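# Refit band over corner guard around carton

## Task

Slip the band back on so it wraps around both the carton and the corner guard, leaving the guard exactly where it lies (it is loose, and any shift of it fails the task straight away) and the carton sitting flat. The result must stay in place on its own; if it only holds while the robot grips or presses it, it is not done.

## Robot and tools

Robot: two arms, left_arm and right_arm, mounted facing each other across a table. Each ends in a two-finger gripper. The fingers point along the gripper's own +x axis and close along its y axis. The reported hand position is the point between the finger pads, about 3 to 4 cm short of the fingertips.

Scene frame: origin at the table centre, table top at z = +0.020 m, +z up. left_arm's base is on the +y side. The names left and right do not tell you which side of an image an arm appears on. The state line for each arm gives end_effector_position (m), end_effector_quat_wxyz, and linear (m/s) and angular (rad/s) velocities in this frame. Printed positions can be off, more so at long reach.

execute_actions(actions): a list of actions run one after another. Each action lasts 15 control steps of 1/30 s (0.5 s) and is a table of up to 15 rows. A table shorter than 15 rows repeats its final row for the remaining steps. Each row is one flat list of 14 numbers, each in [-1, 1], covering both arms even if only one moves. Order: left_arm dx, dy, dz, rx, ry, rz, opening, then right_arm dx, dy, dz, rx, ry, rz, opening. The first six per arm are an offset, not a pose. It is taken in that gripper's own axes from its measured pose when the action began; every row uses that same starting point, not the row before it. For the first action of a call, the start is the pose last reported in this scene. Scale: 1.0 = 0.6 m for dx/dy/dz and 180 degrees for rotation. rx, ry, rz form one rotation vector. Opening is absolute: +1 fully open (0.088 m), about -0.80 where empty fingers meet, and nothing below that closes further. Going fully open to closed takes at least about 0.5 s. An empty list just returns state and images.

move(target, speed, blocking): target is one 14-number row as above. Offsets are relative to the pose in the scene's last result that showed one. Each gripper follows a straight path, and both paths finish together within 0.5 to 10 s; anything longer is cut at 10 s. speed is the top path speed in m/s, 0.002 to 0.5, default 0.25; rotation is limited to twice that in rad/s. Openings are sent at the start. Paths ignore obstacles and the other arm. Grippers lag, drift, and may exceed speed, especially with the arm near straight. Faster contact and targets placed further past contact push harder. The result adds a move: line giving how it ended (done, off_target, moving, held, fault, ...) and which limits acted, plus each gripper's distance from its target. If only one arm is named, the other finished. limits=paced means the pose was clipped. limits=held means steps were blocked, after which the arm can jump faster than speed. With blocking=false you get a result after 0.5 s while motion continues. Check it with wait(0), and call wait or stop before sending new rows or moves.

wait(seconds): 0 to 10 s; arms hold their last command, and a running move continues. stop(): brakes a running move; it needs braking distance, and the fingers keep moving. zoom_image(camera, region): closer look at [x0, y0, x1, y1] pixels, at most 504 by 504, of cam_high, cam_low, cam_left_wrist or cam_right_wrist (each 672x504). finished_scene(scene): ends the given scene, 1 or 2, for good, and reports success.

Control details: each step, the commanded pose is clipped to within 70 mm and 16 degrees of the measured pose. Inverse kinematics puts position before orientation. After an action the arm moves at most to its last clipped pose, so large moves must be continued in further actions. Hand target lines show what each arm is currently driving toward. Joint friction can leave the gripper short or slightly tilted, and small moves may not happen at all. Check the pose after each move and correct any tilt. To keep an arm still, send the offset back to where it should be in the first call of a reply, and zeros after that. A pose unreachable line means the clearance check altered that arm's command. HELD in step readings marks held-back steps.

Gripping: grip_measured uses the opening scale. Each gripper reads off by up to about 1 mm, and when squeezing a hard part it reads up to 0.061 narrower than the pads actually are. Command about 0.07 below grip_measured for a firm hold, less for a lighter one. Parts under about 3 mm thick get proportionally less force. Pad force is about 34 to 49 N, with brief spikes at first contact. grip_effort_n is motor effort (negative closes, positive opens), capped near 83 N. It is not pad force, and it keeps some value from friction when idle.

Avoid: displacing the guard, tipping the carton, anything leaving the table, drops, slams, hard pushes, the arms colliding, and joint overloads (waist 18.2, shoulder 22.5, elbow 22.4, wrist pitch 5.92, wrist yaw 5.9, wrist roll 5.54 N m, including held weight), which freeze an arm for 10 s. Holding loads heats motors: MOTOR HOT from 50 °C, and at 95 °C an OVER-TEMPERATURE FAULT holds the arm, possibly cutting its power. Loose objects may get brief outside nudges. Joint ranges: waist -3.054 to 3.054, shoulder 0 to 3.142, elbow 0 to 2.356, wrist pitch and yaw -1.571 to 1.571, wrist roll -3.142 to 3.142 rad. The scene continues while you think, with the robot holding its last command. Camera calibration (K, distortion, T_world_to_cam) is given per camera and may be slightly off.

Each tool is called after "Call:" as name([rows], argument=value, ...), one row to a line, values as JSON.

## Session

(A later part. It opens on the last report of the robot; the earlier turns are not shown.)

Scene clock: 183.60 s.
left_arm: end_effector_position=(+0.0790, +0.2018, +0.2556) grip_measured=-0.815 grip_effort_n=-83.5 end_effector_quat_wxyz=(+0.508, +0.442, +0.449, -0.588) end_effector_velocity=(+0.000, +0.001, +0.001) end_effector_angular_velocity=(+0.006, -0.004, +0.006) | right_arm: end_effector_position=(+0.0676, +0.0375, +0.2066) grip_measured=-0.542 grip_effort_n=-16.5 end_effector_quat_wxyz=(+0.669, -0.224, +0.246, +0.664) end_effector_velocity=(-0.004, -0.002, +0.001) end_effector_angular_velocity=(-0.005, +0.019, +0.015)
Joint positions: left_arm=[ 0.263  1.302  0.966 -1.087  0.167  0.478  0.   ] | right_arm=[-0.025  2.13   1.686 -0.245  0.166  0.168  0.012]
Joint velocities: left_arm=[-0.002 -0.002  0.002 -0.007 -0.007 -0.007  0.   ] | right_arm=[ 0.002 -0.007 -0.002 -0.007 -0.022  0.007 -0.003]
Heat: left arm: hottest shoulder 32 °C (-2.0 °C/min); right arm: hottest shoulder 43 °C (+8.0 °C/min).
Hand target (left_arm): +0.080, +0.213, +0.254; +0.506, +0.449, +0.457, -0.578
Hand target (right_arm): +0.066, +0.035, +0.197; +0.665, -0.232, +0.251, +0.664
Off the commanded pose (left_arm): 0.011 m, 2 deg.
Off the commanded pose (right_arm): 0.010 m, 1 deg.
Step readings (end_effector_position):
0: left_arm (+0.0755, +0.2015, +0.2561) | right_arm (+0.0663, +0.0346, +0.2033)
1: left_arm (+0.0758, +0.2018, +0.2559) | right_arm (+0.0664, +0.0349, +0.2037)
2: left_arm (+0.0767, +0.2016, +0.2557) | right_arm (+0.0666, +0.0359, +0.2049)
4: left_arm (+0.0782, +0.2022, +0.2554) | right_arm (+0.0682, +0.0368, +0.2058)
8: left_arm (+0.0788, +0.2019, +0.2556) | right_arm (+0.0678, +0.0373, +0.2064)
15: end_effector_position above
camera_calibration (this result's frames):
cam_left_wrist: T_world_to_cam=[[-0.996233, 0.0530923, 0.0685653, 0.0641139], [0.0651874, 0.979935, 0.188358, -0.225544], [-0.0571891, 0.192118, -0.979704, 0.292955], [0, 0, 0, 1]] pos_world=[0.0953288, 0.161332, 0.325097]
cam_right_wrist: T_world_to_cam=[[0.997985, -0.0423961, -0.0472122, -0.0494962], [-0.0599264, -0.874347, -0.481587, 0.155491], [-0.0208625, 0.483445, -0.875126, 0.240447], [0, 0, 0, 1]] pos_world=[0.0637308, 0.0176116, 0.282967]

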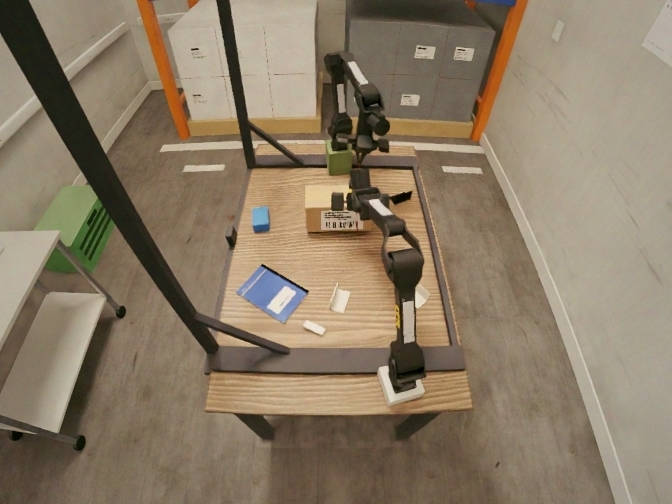

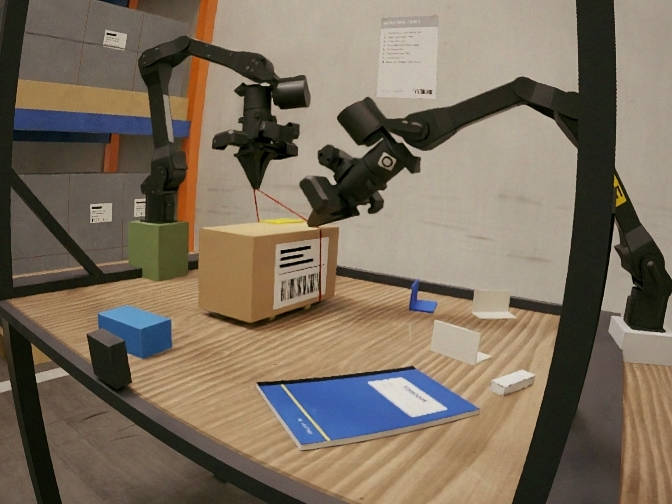

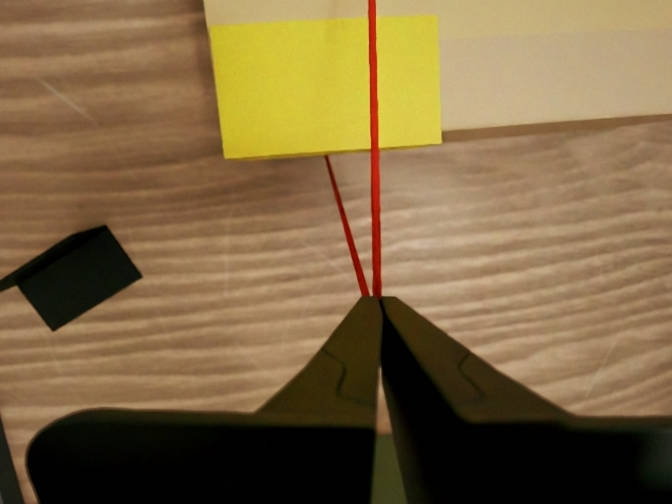

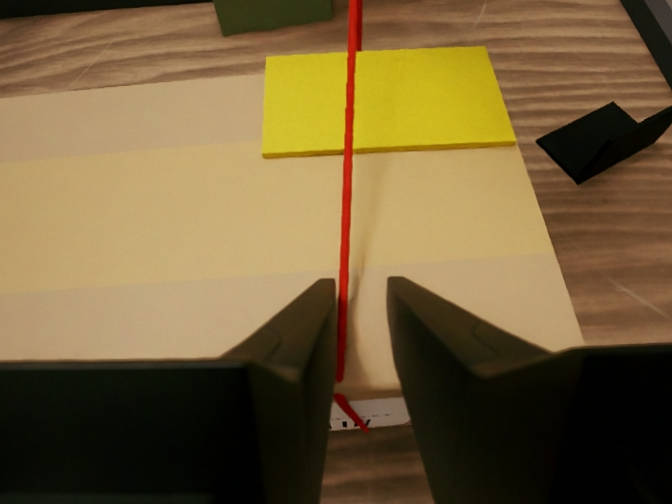

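Call:
execute_actions([
  [[0,0,-0.02,0,0,0,-1,0.012,-0.005,-0.016,0,0,0,-0.55]],
  [[0,0,0,0,0,0,-1,0,0,0,0,0,0,-0.65],[0,0,0,0,0,0,-1,0,0,0,0,0,0,-0.7],[0,0,0,0,0,0,-1,0,0,0,0,0,0,-0.75],[0,0,0,0,0,0,-1,0,0,0,0,0,0,-0.8],[0,0,0,0,0,0,-1,0,0,0,0,0,0,-0.9],[0,0,0,0,0,0,-1,0,0,0,0,0,0,-1]],
])

Call:
zoom_image(camera="cam_low", region=[230, 150, 400, 300])

Scene clock: 189.43 s.
left_arm: end_effector_position=(+0.0779, +0.1970, +0.2564) grip_measured=-0.815 grip_effort_n=-83.5 end_effector_quat_wxyz=(+0.513, +0.430, +0.431, -0.605) end_effector_velocity=(-0.002, +0.005, -0.001) end_effector_angular_velocity=(+0.024, +0.004, +0.006) | right_arm: end_effector_position=(+0.0633, +0.0391, +0.2057) grip_measured=-0.807 grip_effort_n=-83.5 end_effector_quat_wxyz=(+0.667, -0.214, +0.240, +0.672) end_effector_velocity=(-0.001, -0.003, -0.002) end_effector_angular_velocity=(-0.020, +0.004, +0.019)
Joint positions: left_arm=[ 0.27   1.283  0.947 -1.045  0.199  0.498  0.   ] | right_arm=[-0.02   2.13   1.666 -0.199  0.16   0.168  0.   ]
Joint velocities: left_arm=[-0.002 -0.002 -0.002 -0.022 -0.007 -0.007  0.   ] | right_arm=[-0.002 -0.002  0.002 -0.022 -0.022 -0.007  0.   ]
Heat: left arm: hottest shoulder 33 °C (+0.0 °C/min); right arm: hottest shoulder 45 °C (+10.0 °C/min).
Hand target (left_arm): +0.079, +0.203, +0.255; +0.510, +0.436, +0.440, -0.597
Hand target (right_arm): +0.067, +0.040, +0.206; +0.671, -0.214, +0.240, +0.668
Off the commanded pose (left_arm): 0.006 m, 2 deg.
Off the commanded pose (right_arm): 0.004 m, 1 deg.
Step readings (end_effector_position; steps 1 to 15: 1st action; 16 to 30: 2nd action):
0: left_arm (+0.0789, +0.2018, +0.2556) | right_arm (+0.0675, +0.0375, +0.2066)
1: left_arm (+0.0788, +0.2016, +0.2555) | right_arm (+0.0674, +0.0379, +0.2066)
2: left_arm (+0.0789, +0.2014, +0.2553) | right_arm (+0.0672, +0.0385, +0.2064)
4: left_arm (+0.0788, +0.2026, +0.2550) | right_arm (+0.0674, +0.0389, +0.2056)
8: left_arm (+0.0789, +0.2025, +0.2553) | right_arm (+0.0675, +0.0395, +0.2056)
15: left_arm (+0.0788, +0.2026, +0.2552) | right_arm (+0.0674, +0.0397, +0.2057)
16: left_arm (+0.0789, +0.2019, +0.2553) | right_arm (+0.0673, +0.0397, +0.2057)
17: left_arm (+0.0787, +0.2003, +0.2557) | right_arm (+0.0673, +0.0397, +0.2057)
19: left_arm (+0.0784, +0.1983, +0.2561) | right_arm (+0.0668, +0.0397, +0.2057)
23: left_arm (+0.0780, +0.1973, +0.2564) | right_arm (+0.0633, +0.0391, +0.2057)
30: end_effector_position above
camera_calibration (this result's frames):
cam_left_wrist: T_world_to_cam=[[-0.994636, 0.0740402, 0.0722256, 0.0580149], [0.0833643, 0.98719, 0.136038, -0.21034], [-0.0612281, 0.14133, -0.988067, 0.307119], [0, 0, 0, 1]] pos_world=[0.0940429, 0.159945, 0.327878]
cam_right_wrist: T_world_to_cam=[[0.997861, -0.0314551, -0.0573023, -0.0435896], [-0.0560201, -0.863242, -0.501672, 0.159754], [-0.0336856, 0.503809, -0.863158, 0.236375], [0, 0, 0, 1]] pos_world=[0.0604083, 0.017447, 0.281676]

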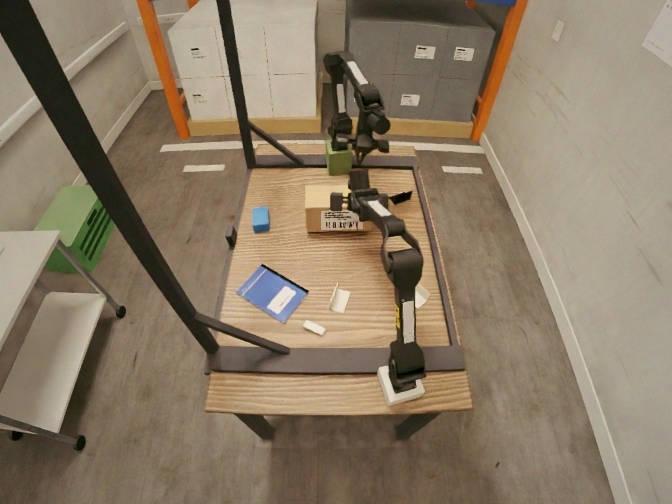

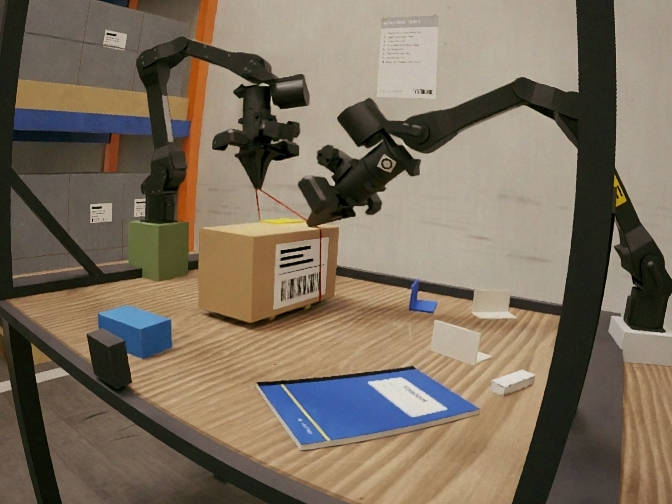

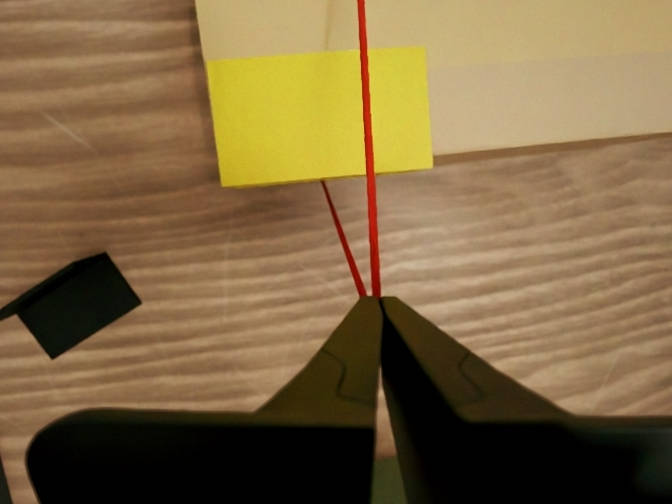

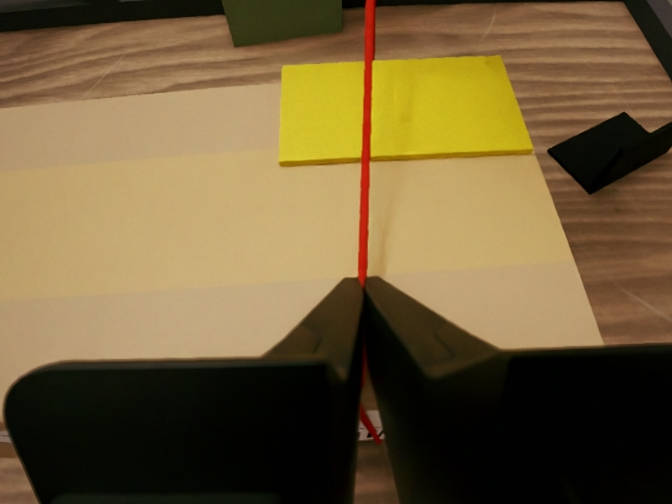

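Region (230, 150, 400, 300) of cam_low's 672x504 image, scaled by 2.965, with more detail than that image has; it fills the top 445 rows of this view, and the rest is white.

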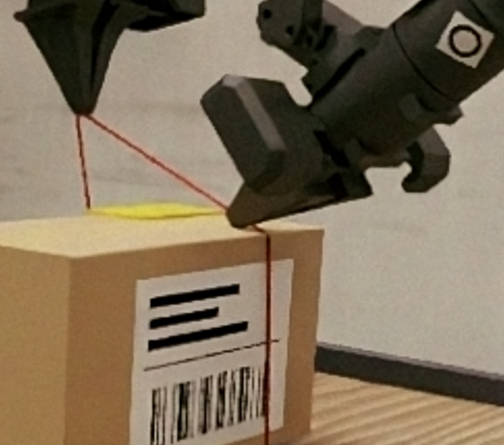

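Call:
execute_actions([
  [[0,0,-0.025,0,0.04,0,-1,-0.008,0,0.008,0,0,0,-1]],
  [[0,0,-0.02,0,0.03,0,-1,0,-0.03,0,0,0,0,-1]],
])

Call:
zoom_image(camera="cam_low", region=[170, 140, 350, 330])

Scene clock: 195.03 s.
left_arm: end_effector_position=(+0.0770, +0.2045, +0.2565) grip_measured=-0.815 grip_effort_n=-83.5 end_effector_quat_wxyz=(+0.480, +0.469, +0.460, -0.581) end_effector_velocity=(+0.002, +0.003, -0.001) end_effector_angular_velocity=(+0.015, -0.018, -0.008) | right_arm: end_effector_position=(+0.0668, +0.0405, +0.2056) grip_measured=-0.807 grip_effort_n=-83.5 end_effector_quat_wxyz=(+0.657, -0.216, +0.241, +0.681) end_effector_velocity=(-0.002, +0.001, +0.003) end_effector_angular_velocity=(+0.010, +0.010, +0.019)
Joint positions: left_arm=[ 0.243  1.349  1.014 -1.157  0.142  0.501  0.   ] | right_arm=[-0.037  2.13   1.667 -0.199  0.119  0.149  0.   ]
Joint velocities: left_arm=[-0.002 -0.002 -0.002 -0.007 -0.022  0.007  0.   ] | right_arm=[-0.002 -0.002  0.002  0.007 -0.022 -0.007  0.   ]
Heat: left arm: hottest shoulder 32 °C (-1.0 °C/min); right arm: hottest shoulder 47 °C (+12.2 °C/min).
Hand target (left_arm): +0.078, +0.214, +0.254; +0.471, +0.481, +0.473, -0.568
Hand target (right_arm): +0.081, +0.039, +0.205; +0.667, -0.217, +0.241, +0.671
Off the commanded pose (left_arm): 0.010 m, 3 deg.
Off the commanded pose (right_arm): 0.015 m, 2 deg.
Step readings (end_effector_position; steps 1 to 15: 1st action; 16 to 30: 2nd action):
0: left_arm (+0.0778, +0.1970, +0.2564) | right_arm (+0.0633, +0.0391, +0.2057)
1: left_arm (+0.0778, +0.1977, +0.2563) | right_arm (+0.0633, +0.0391, +0.2057)
2: left_arm (+0.0773, +0.1998, +0.2564) | right_arm (+0.0634, +0.0390, +0.2056)
4: left_arm (+0.0774, +0.2006, +0.2561) | right_arm (+0.0634, +0.0387, +0.2056)
8: left_arm (+0.0772, +0.2021, +0.2554) | right_arm (+0.0635, +0.0386, +0.2059)
15: left_arm (+0.0773, +0.2024, +0.2555) | right_arm (+0.0635, +0.0386, +0.2060)
16: left_arm (+0.0774, +0.2031, +0.2557) | right_arm (+0.0634, +0.0386, +0.2060)
17: left_arm (+0.0770, +0.2042, +0.2560) | right_arm (+0.0642, +0.0393, +0.2063)
19: left_arm (+0.0771, +0.2037, +0.2564) | right_arm (+0.0669, +0.0402, +0.2062)
23: left_arm (+0.0770, +0.2043, +0.2564) | right_arm (+0.0669, +0.0405, +0.2059)
30: end_effector_position above
camera_calibration (this result's frames):
cam_left_wrist: T_world_to_cam=[[-0.993419, 0.0876106, 0.073781, 0.0532685], [0.103847, 0.960689, 0.257473, -0.245004], [-0.0483232, 0.263441, -0.963465, 0.27376], [0, 0, 0, 1]] pos_world=[0.0915897, 0.158586, 0.32291]
cam_right_wrist: T_world_to_cam=[[0.997758, -0.00499771, -0.0667396, -0.0461231], [-0.0376786, -0.866106, -0.498439, 0.159283], [-0.0553125, 0.499836, -0.864352, 0.237612], [0, 0, 0, 1]] pos_world=[0.0651642, 0.0189585, 0.281696]

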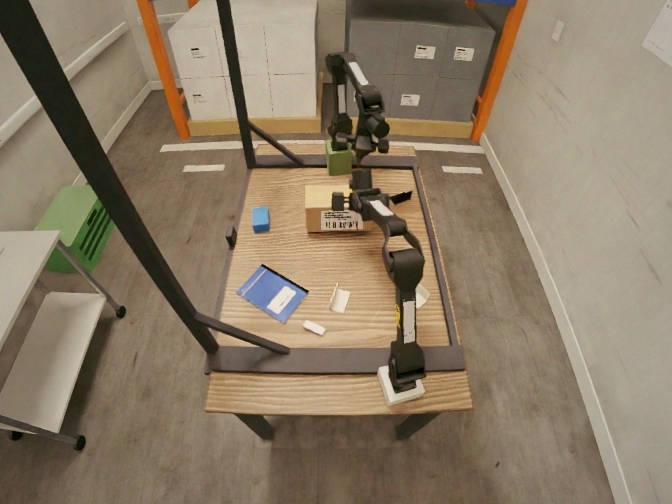

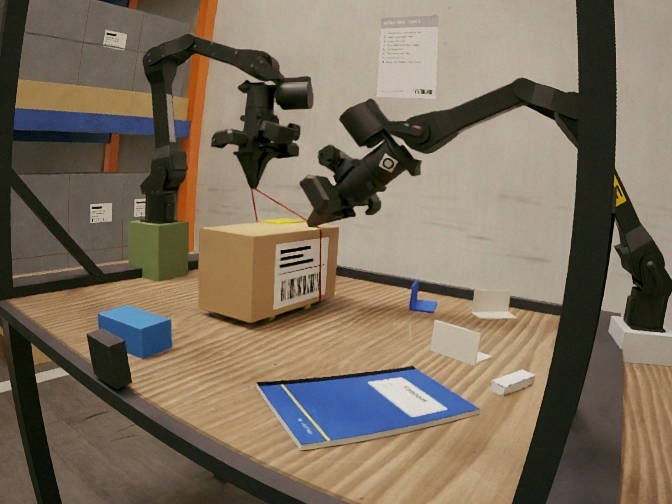

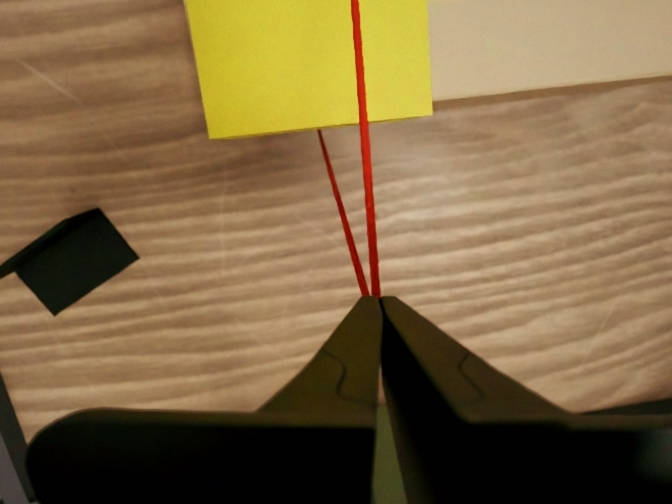

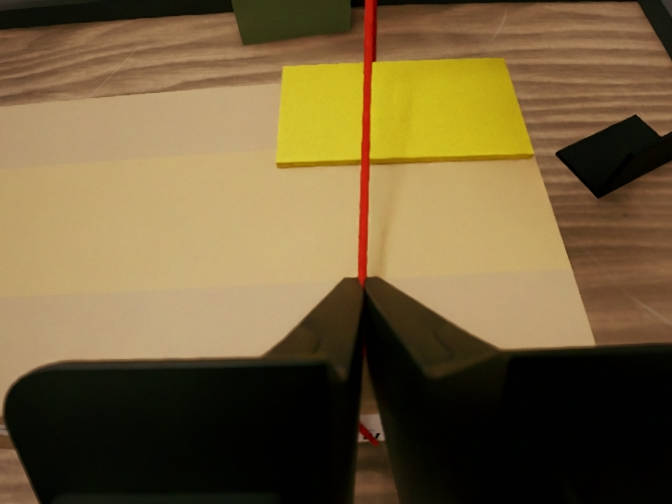

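Region (170, 140, 350, 330) of cam_low's 672x504 image, scaled by 2.653, with more detail than that image has; it fills the left 477 columns of this view, and the rest is white.

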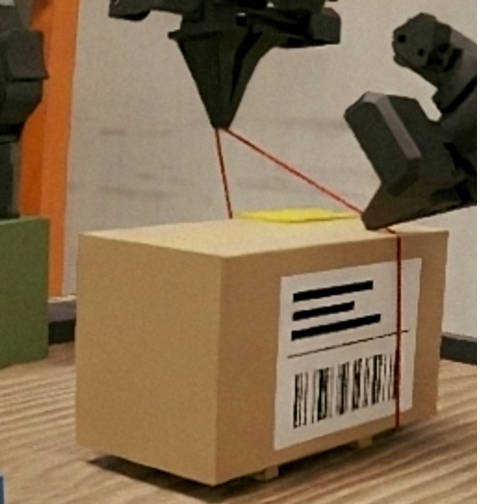

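Call:
move(target=[0,0,-0.02,0.02,0.02,0,-1,-0.025,-0.04,0.025,0,0,0,-1], speed=0.03)

Call:
zoom_image(camera="cam_low", region=[170, 140, 350, 330])

Scene clock: 200.07 s.
left_arm: end_effector_position=(+0.0767, +0.2055, +0.2582) grip_measured=-0.815 grip_effort_n=-83.5 end_effector_quat_wxyz=(+0.461, +0.489, +0.442, -0.594) end_effector_velocity=(-0.001, +0.002, -0.000) end_effector_angular_velocity=(+0.009, -0.005, -0.014) | right_arm: end_effector_position=(+0.0770, +0.0377, +0.2096) grip_measured=-0.807 grip_effort_n=-83.5 end_effector_quat_wxyz=(+0.644, -0.224, +0.248, +0.688) end_effector_velocity=(-0.001, -0.004, -0.004) end_effector_angular_velocity=(-0.025, +0.013, +0.026)
Joint positions: left_arm=[ 0.238  1.351  1.024 -1.172  0.132  0.568  0.   ] | right_arm=[-0.068  2.115  1.675 -0.241  0.065  0.121  0.   ]
Joint velocities: left_arm=[-0.007 -0.002 -0.002 -0.007 -0.007  0.007  0.   ] | right_arm=[-0.007 -0.002 -0.002 -0.022 -0.037 -0.007  0.   ]
Heat: left arm: hottest shoulder 32 °C (-1.0 °C/min); right arm: hottest shoulder 49 °C (+14.0 °C/min).
Hand target (left_arm): +0.078, +0.216, +0.255; +0.450, +0.501, +0.457, -0.581
Hand target (right_arm): +0.091, +0.039, +0.225; +0.657, -0.216, +0.241, +0.681
Off the commanded pose (left_arm): 0.011 m, 3 deg.
Off the commanded pose (right_arm): 0.022 m, 2 deg.
move: off_target (left_arm, right_arm)
camera_calibration (this result's frames):
cam_left_wrist: T_world_to_cam=[[-0.98568, 0.157203, 0.0610091, 0.0411708], [0.167815, 0.949948, 0.263507, -0.25067], [-0.0165312, 0.269972, -0.962726, 0.271171], [0, 0, 0, 1]] pos_world=[0.08713, 0.158442, 0.324605]
cam_right_wrist: T_world_to_cam=[[0.996992, 0.0220932, -0.0742935, -0.0554323], [-0.0161099, -0.878517, -0.47744, 0.153679], [-0.0758163, 0.4772, -0.875518, 0.247703], [0, 0, 0, 1]] pos_world=[0.0765212, 0.0180301, 0.286122]

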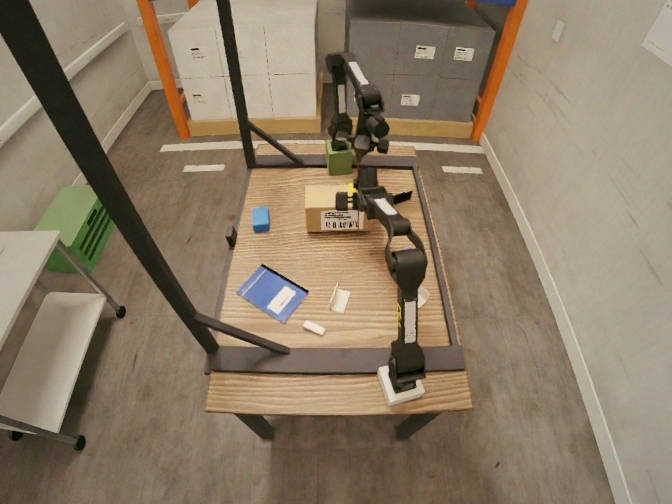

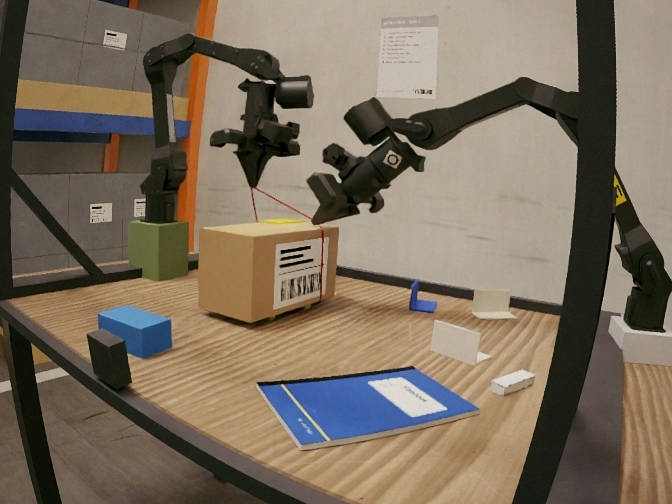

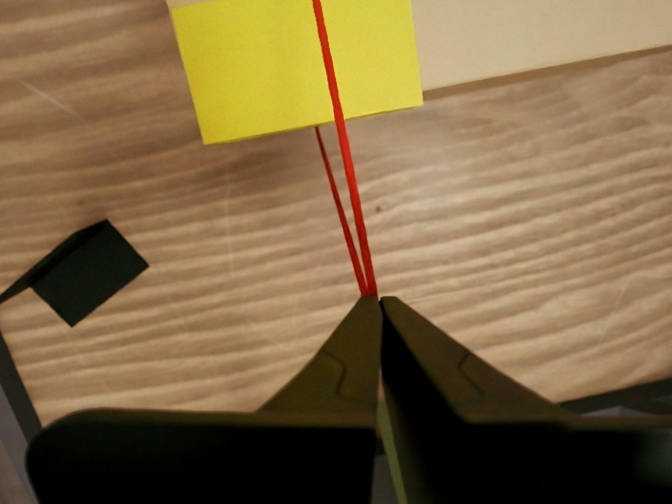

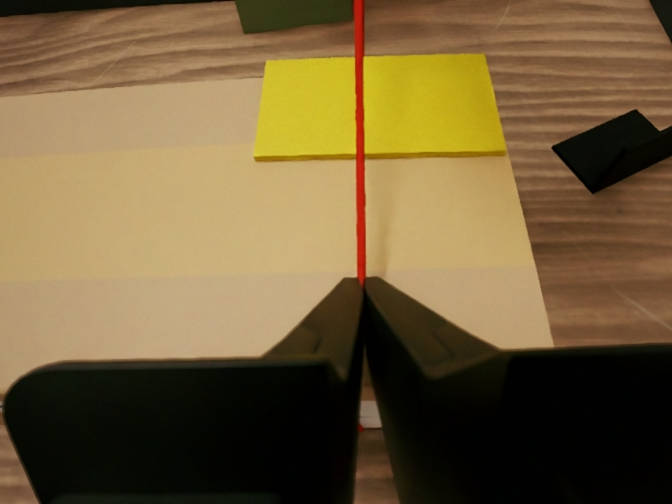

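Region (170, 140, 350, 330) of cam_low's 672x504 image, scaled by 2.653, with more detail than that image has; it fills the left 477 columns of this view, and the rest is white.

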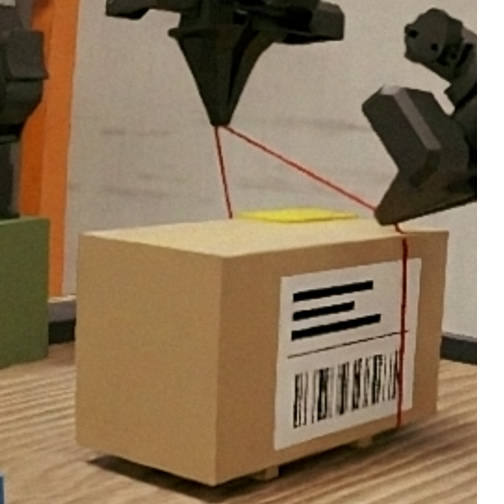

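Call:
move(target=[0,0,-0.02,-0.04,0.01,0,-1,-0.015,-0.033,0.015,0,0,0,-1], speed=0.03)

Call:
zoom_image(camera="cam_low", region=[170, 140, 350, 330])

Scene clock: 210.57 s.
left_arm: end_effector_position=(+0.0781, +0.2036, +0.2595) grip_measured=-0.815 grip_effort_n=-83.5 end_effector_quat_wxyz=(+0.489, +0.461, +0.469, -0.573) end_effector_velocity=(-0.001, +0.003, -0.003) end_effector_angular_velocity=(+0.021, +0.003, +0.020) | right_arm: end_effector_position=(+0.0796, +0.0370, +0.2091) grip_measured=-0.807 grip_effort_n=-83.5 end_effector_quat_wxyz=(+0.628, -0.230, +0.253, +0.699) end_effector_velocity=(+0.002, +0.001, +0.002) end_effector_angular_velocity=(+0.007, +0.002, -0.013)
Joint positions: left_arm=[ 0.245  1.351  1.027 -1.166  0.14   0.47   0.   ] | right_arm=[-0.085  2.115  1.682 -0.26   0.016  0.098  0.   ]
Joint velocities: left_arm=[-0.002  0.002 -0.007 -0.007 -0.007 -0.022  0.   ] | right_arm=[-0.002 -0.002 -0.002  0.007  0.007  0.007  0.   ]
Heat: left arm: hottest wrist pitch 34 °C (+1.0 °C/min); right arm: hottest shoulder 55 °C (+20.2 °C/min). Fold the right arm in close to its base before you think long.
Hand target (left_arm): +0.079, +0.217, +0.257; +0.484, +0.469, +0.485, -0.557
Hand target (right_arm): +0.097, +0.038, +0.221; +0.644, -0.225, +0.248, +0.688
Off the commanded pose (left_arm): 0.014 m, 3 deg.
Off the commanded pose (right_arm): 0.022 m, 2 deg.
MOTOR HOT: a motor of the right arm reached 50 °C. Now the hottest motor of the right arm, joint 2 (shoulder), reports 55 °C. The temperature limit of the motors' drives, at which the controller stops that arm, is 95 °C. To cool a motor, set the load down, stop pushing, or move to a pose that needs little force.
move: off_target (left_arm, right_arm)
camera_calibration (this result's frames):
cam_left_wrist: T_world_to_cam=[[-0.995634, 0.0550789, 0.0753661, 0.0606768], [0.0729032, 0.963045, 0.259286, -0.243548], [-0.0582998, 0.263648, -0.962856, 0.277529], [0, 0, 0, 1]] pos_world=[0.0943472, 0.158036, 0.325796]
cam_right_wrist: T_world_to_cam=[[0.994723, 0.0563575, -0.0857288, -0.0567353], [0.0101932, -0.885765, -0.464022, 0.148184], [-0.102087, 0.4607, -0.881665, 0.251862], [0, 0, 0, 1]] pos_world=[0.0806371, 0.0184212, 0.285955]

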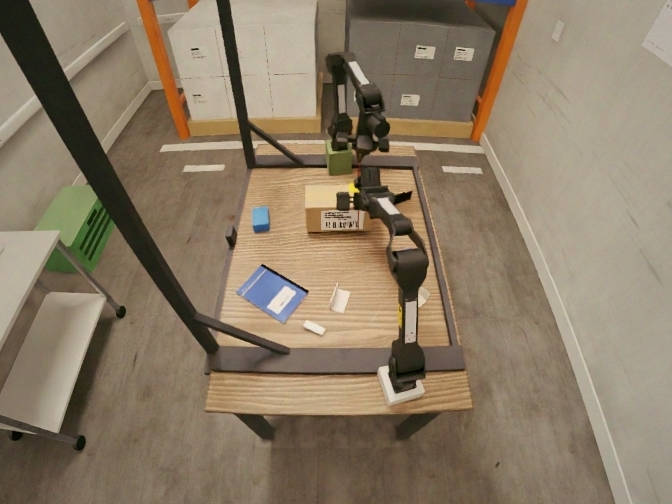

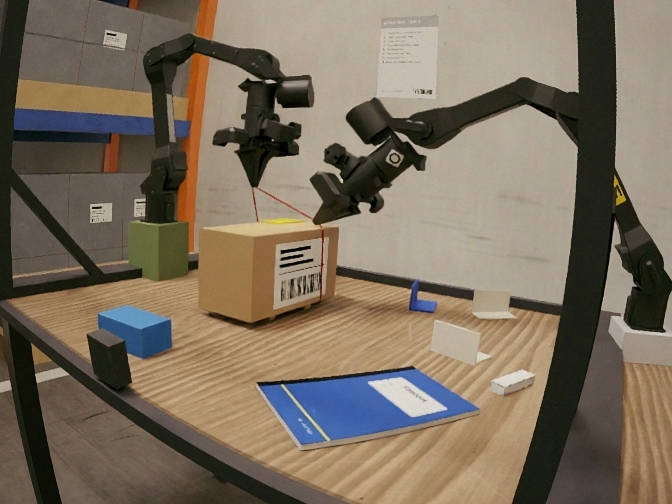

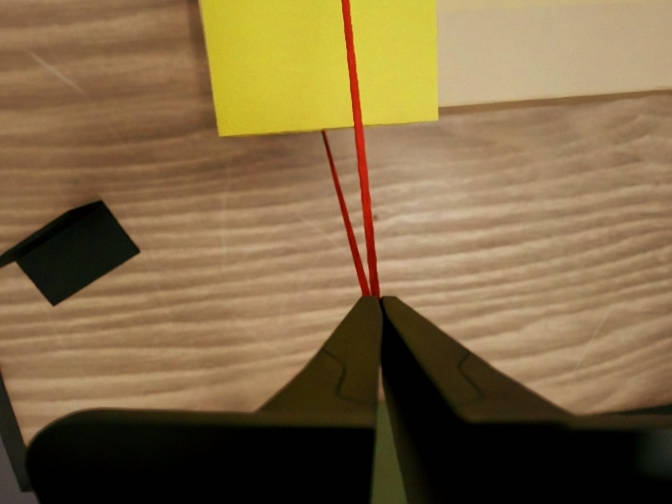

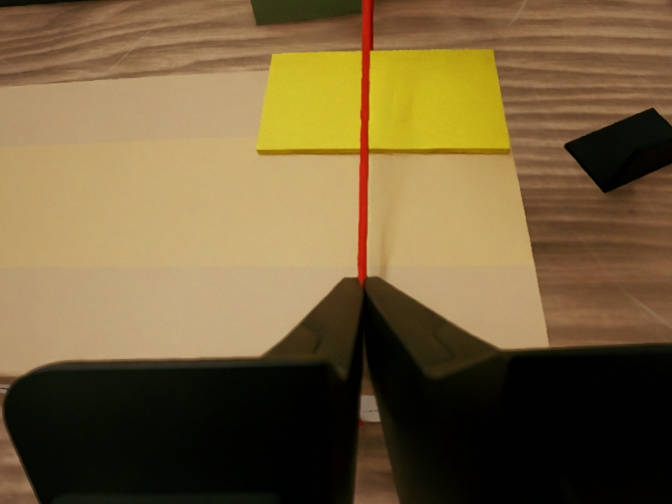

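Region (170, 140, 350, 330) of cam_low's 672x504 image, scaled by 2.653, with more detail than that image has; it fills the left 477 columns of this view, and the rest is white.

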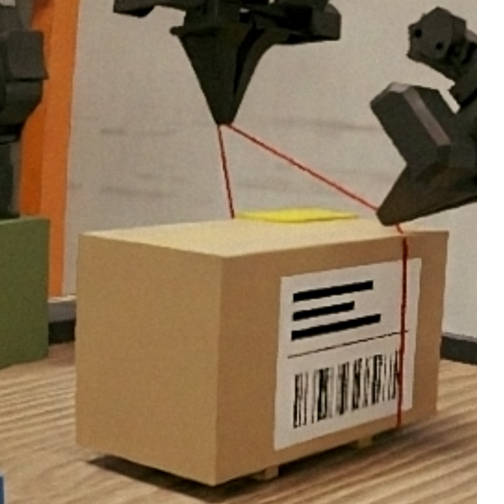

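Call:
move(target=[0,0,-0.022,0,0.01,0,-1,-0.015,-0.06,0.015,0,0,-0.035,-1], speed=0.03)

Call:
zoom_image(camera="cam_low", region=[170, 140, 350, 330])

Scene clock: 218.03 s.
left_arm: end_effector_position=(+0.0802, +0.2027, +0.2600) grip_measured=-0.815 grip_effort_n=-83.5 end_effector_quat_wxyz=(+0.489, +0.461, +0.465, -0.576) end_effector_velocity=(+0.000, +0.001, +0.002) end_effector_angular_velocity=(+0.003, -0.005, +0.020) | right_arm: end_effector_position=(+0.0956, +0.0388, +0.2131) grip_measured=-0.807 grip_effort_n=-83.5 end_effector_quat_wxyz=(+0.647, -0.243, +0.242, +0.681) end_effector_velocity=(+0.003, -0.001, -0.001) end_effector_angular_velocity=(-0.007, -0.000, -0.013)
Joint positions: left_arm=[ 0.253  1.351  1.029 -1.161  0.142  0.485  0.   ] | right_arm=[-0.1    2.115  1.703 -0.29   0.065  0.075  0.   ]
Joint velocities: left_arm=[-0.002 -0.007  0.002 -0.007 -0.007 -0.022  0.   ] | right_arm=[-0.002 -0.002 -0.002 -0.007  0.007  0.007  0.   ]
Heat: left arm: hottest wrist pitch 35 °C (+2.0 °C/min); right arm: hottest shoulder 57 °C (+20.1 °C/min). Fold the right arm in close to its base before you think long.
Hand target (left_arm): +0.079, +0.216, +0.258; +0.481, +0.470, +0.476, -0.566
Hand target (right_arm): +0.116, +0.039, +0.219; +0.665, -0.243, +0.240, +0.664
Off the commanded pose (left_arm): 0.014 m, 2 deg.
Off the commanded pose (right_arm): 0.022 m, 3 deg.
MOTOR HOT: still on. Now the hottest motor of the right arm, joint 2 (shoulder), reports 57 °C; a drive's own limit is 95 °C.
move: off_target (left_arm, right_arm)
camera_calibration (this result's frames):
cam_left_wrist: T_world_to_cam=[[-0.995424, 0.0618087, 0.0728723, 0.0619962], [0.0783023, 0.964728, 0.251335, -0.241714], [-0.0547672, 0.255891, -0.965153, 0.280302], [0, 0, 0, 1]] pos_world=[0.0959907, 0.157629, 0.326768]
cam_right_wrist: T_world_to_cam=[[0.99919, 0.0188512, -0.0355591, -0.0820436], [0.000298796, -0.886973, -0.461822, 0.152049], [-0.0402459, 0.461437, -0.88626, 0.25123], [0, 0, 0, 1]] pos_world=[0.0920426, 0.0204831, 0.289957]

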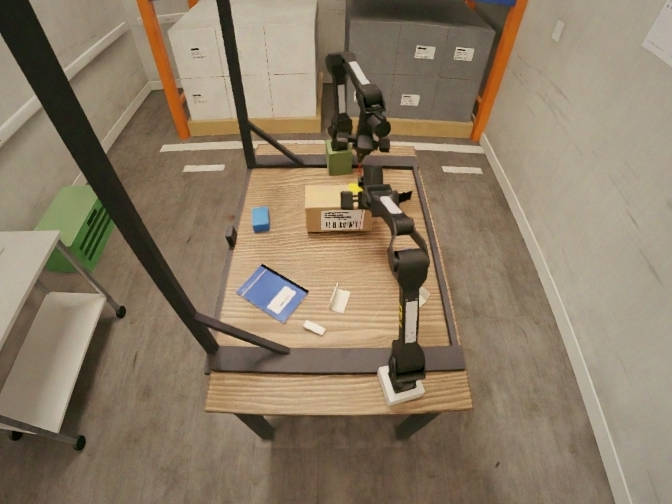

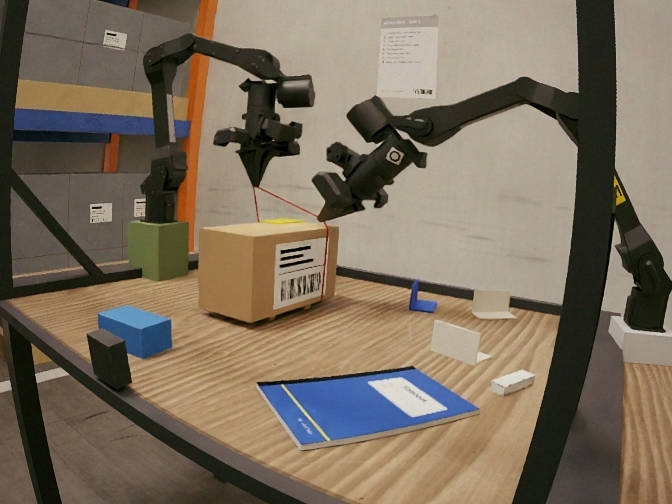

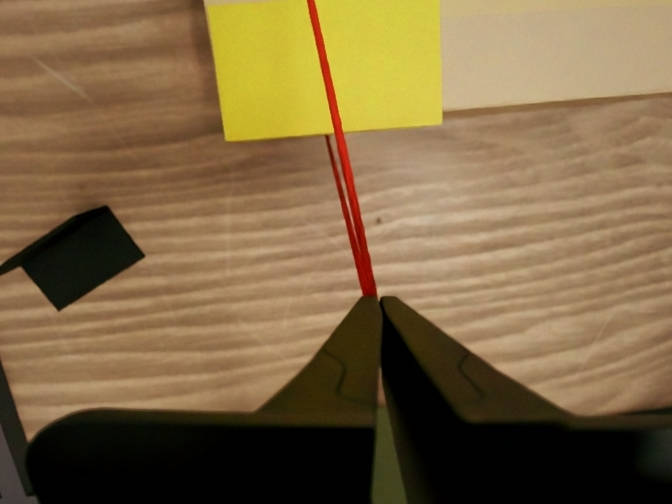

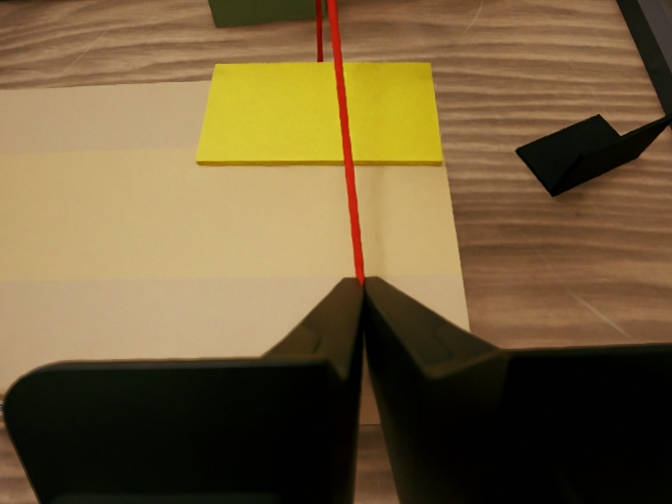

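Region (170, 140, 350, 330) of cam_low's 672x504 image, scaled by 2.653, with more detail than that image has; it fills the left 477 columns of this view, and the rest is white.

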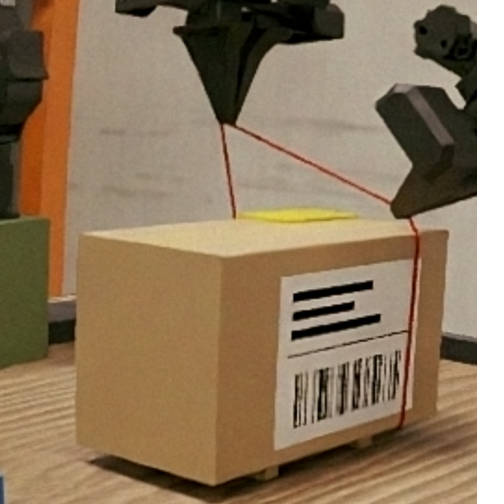

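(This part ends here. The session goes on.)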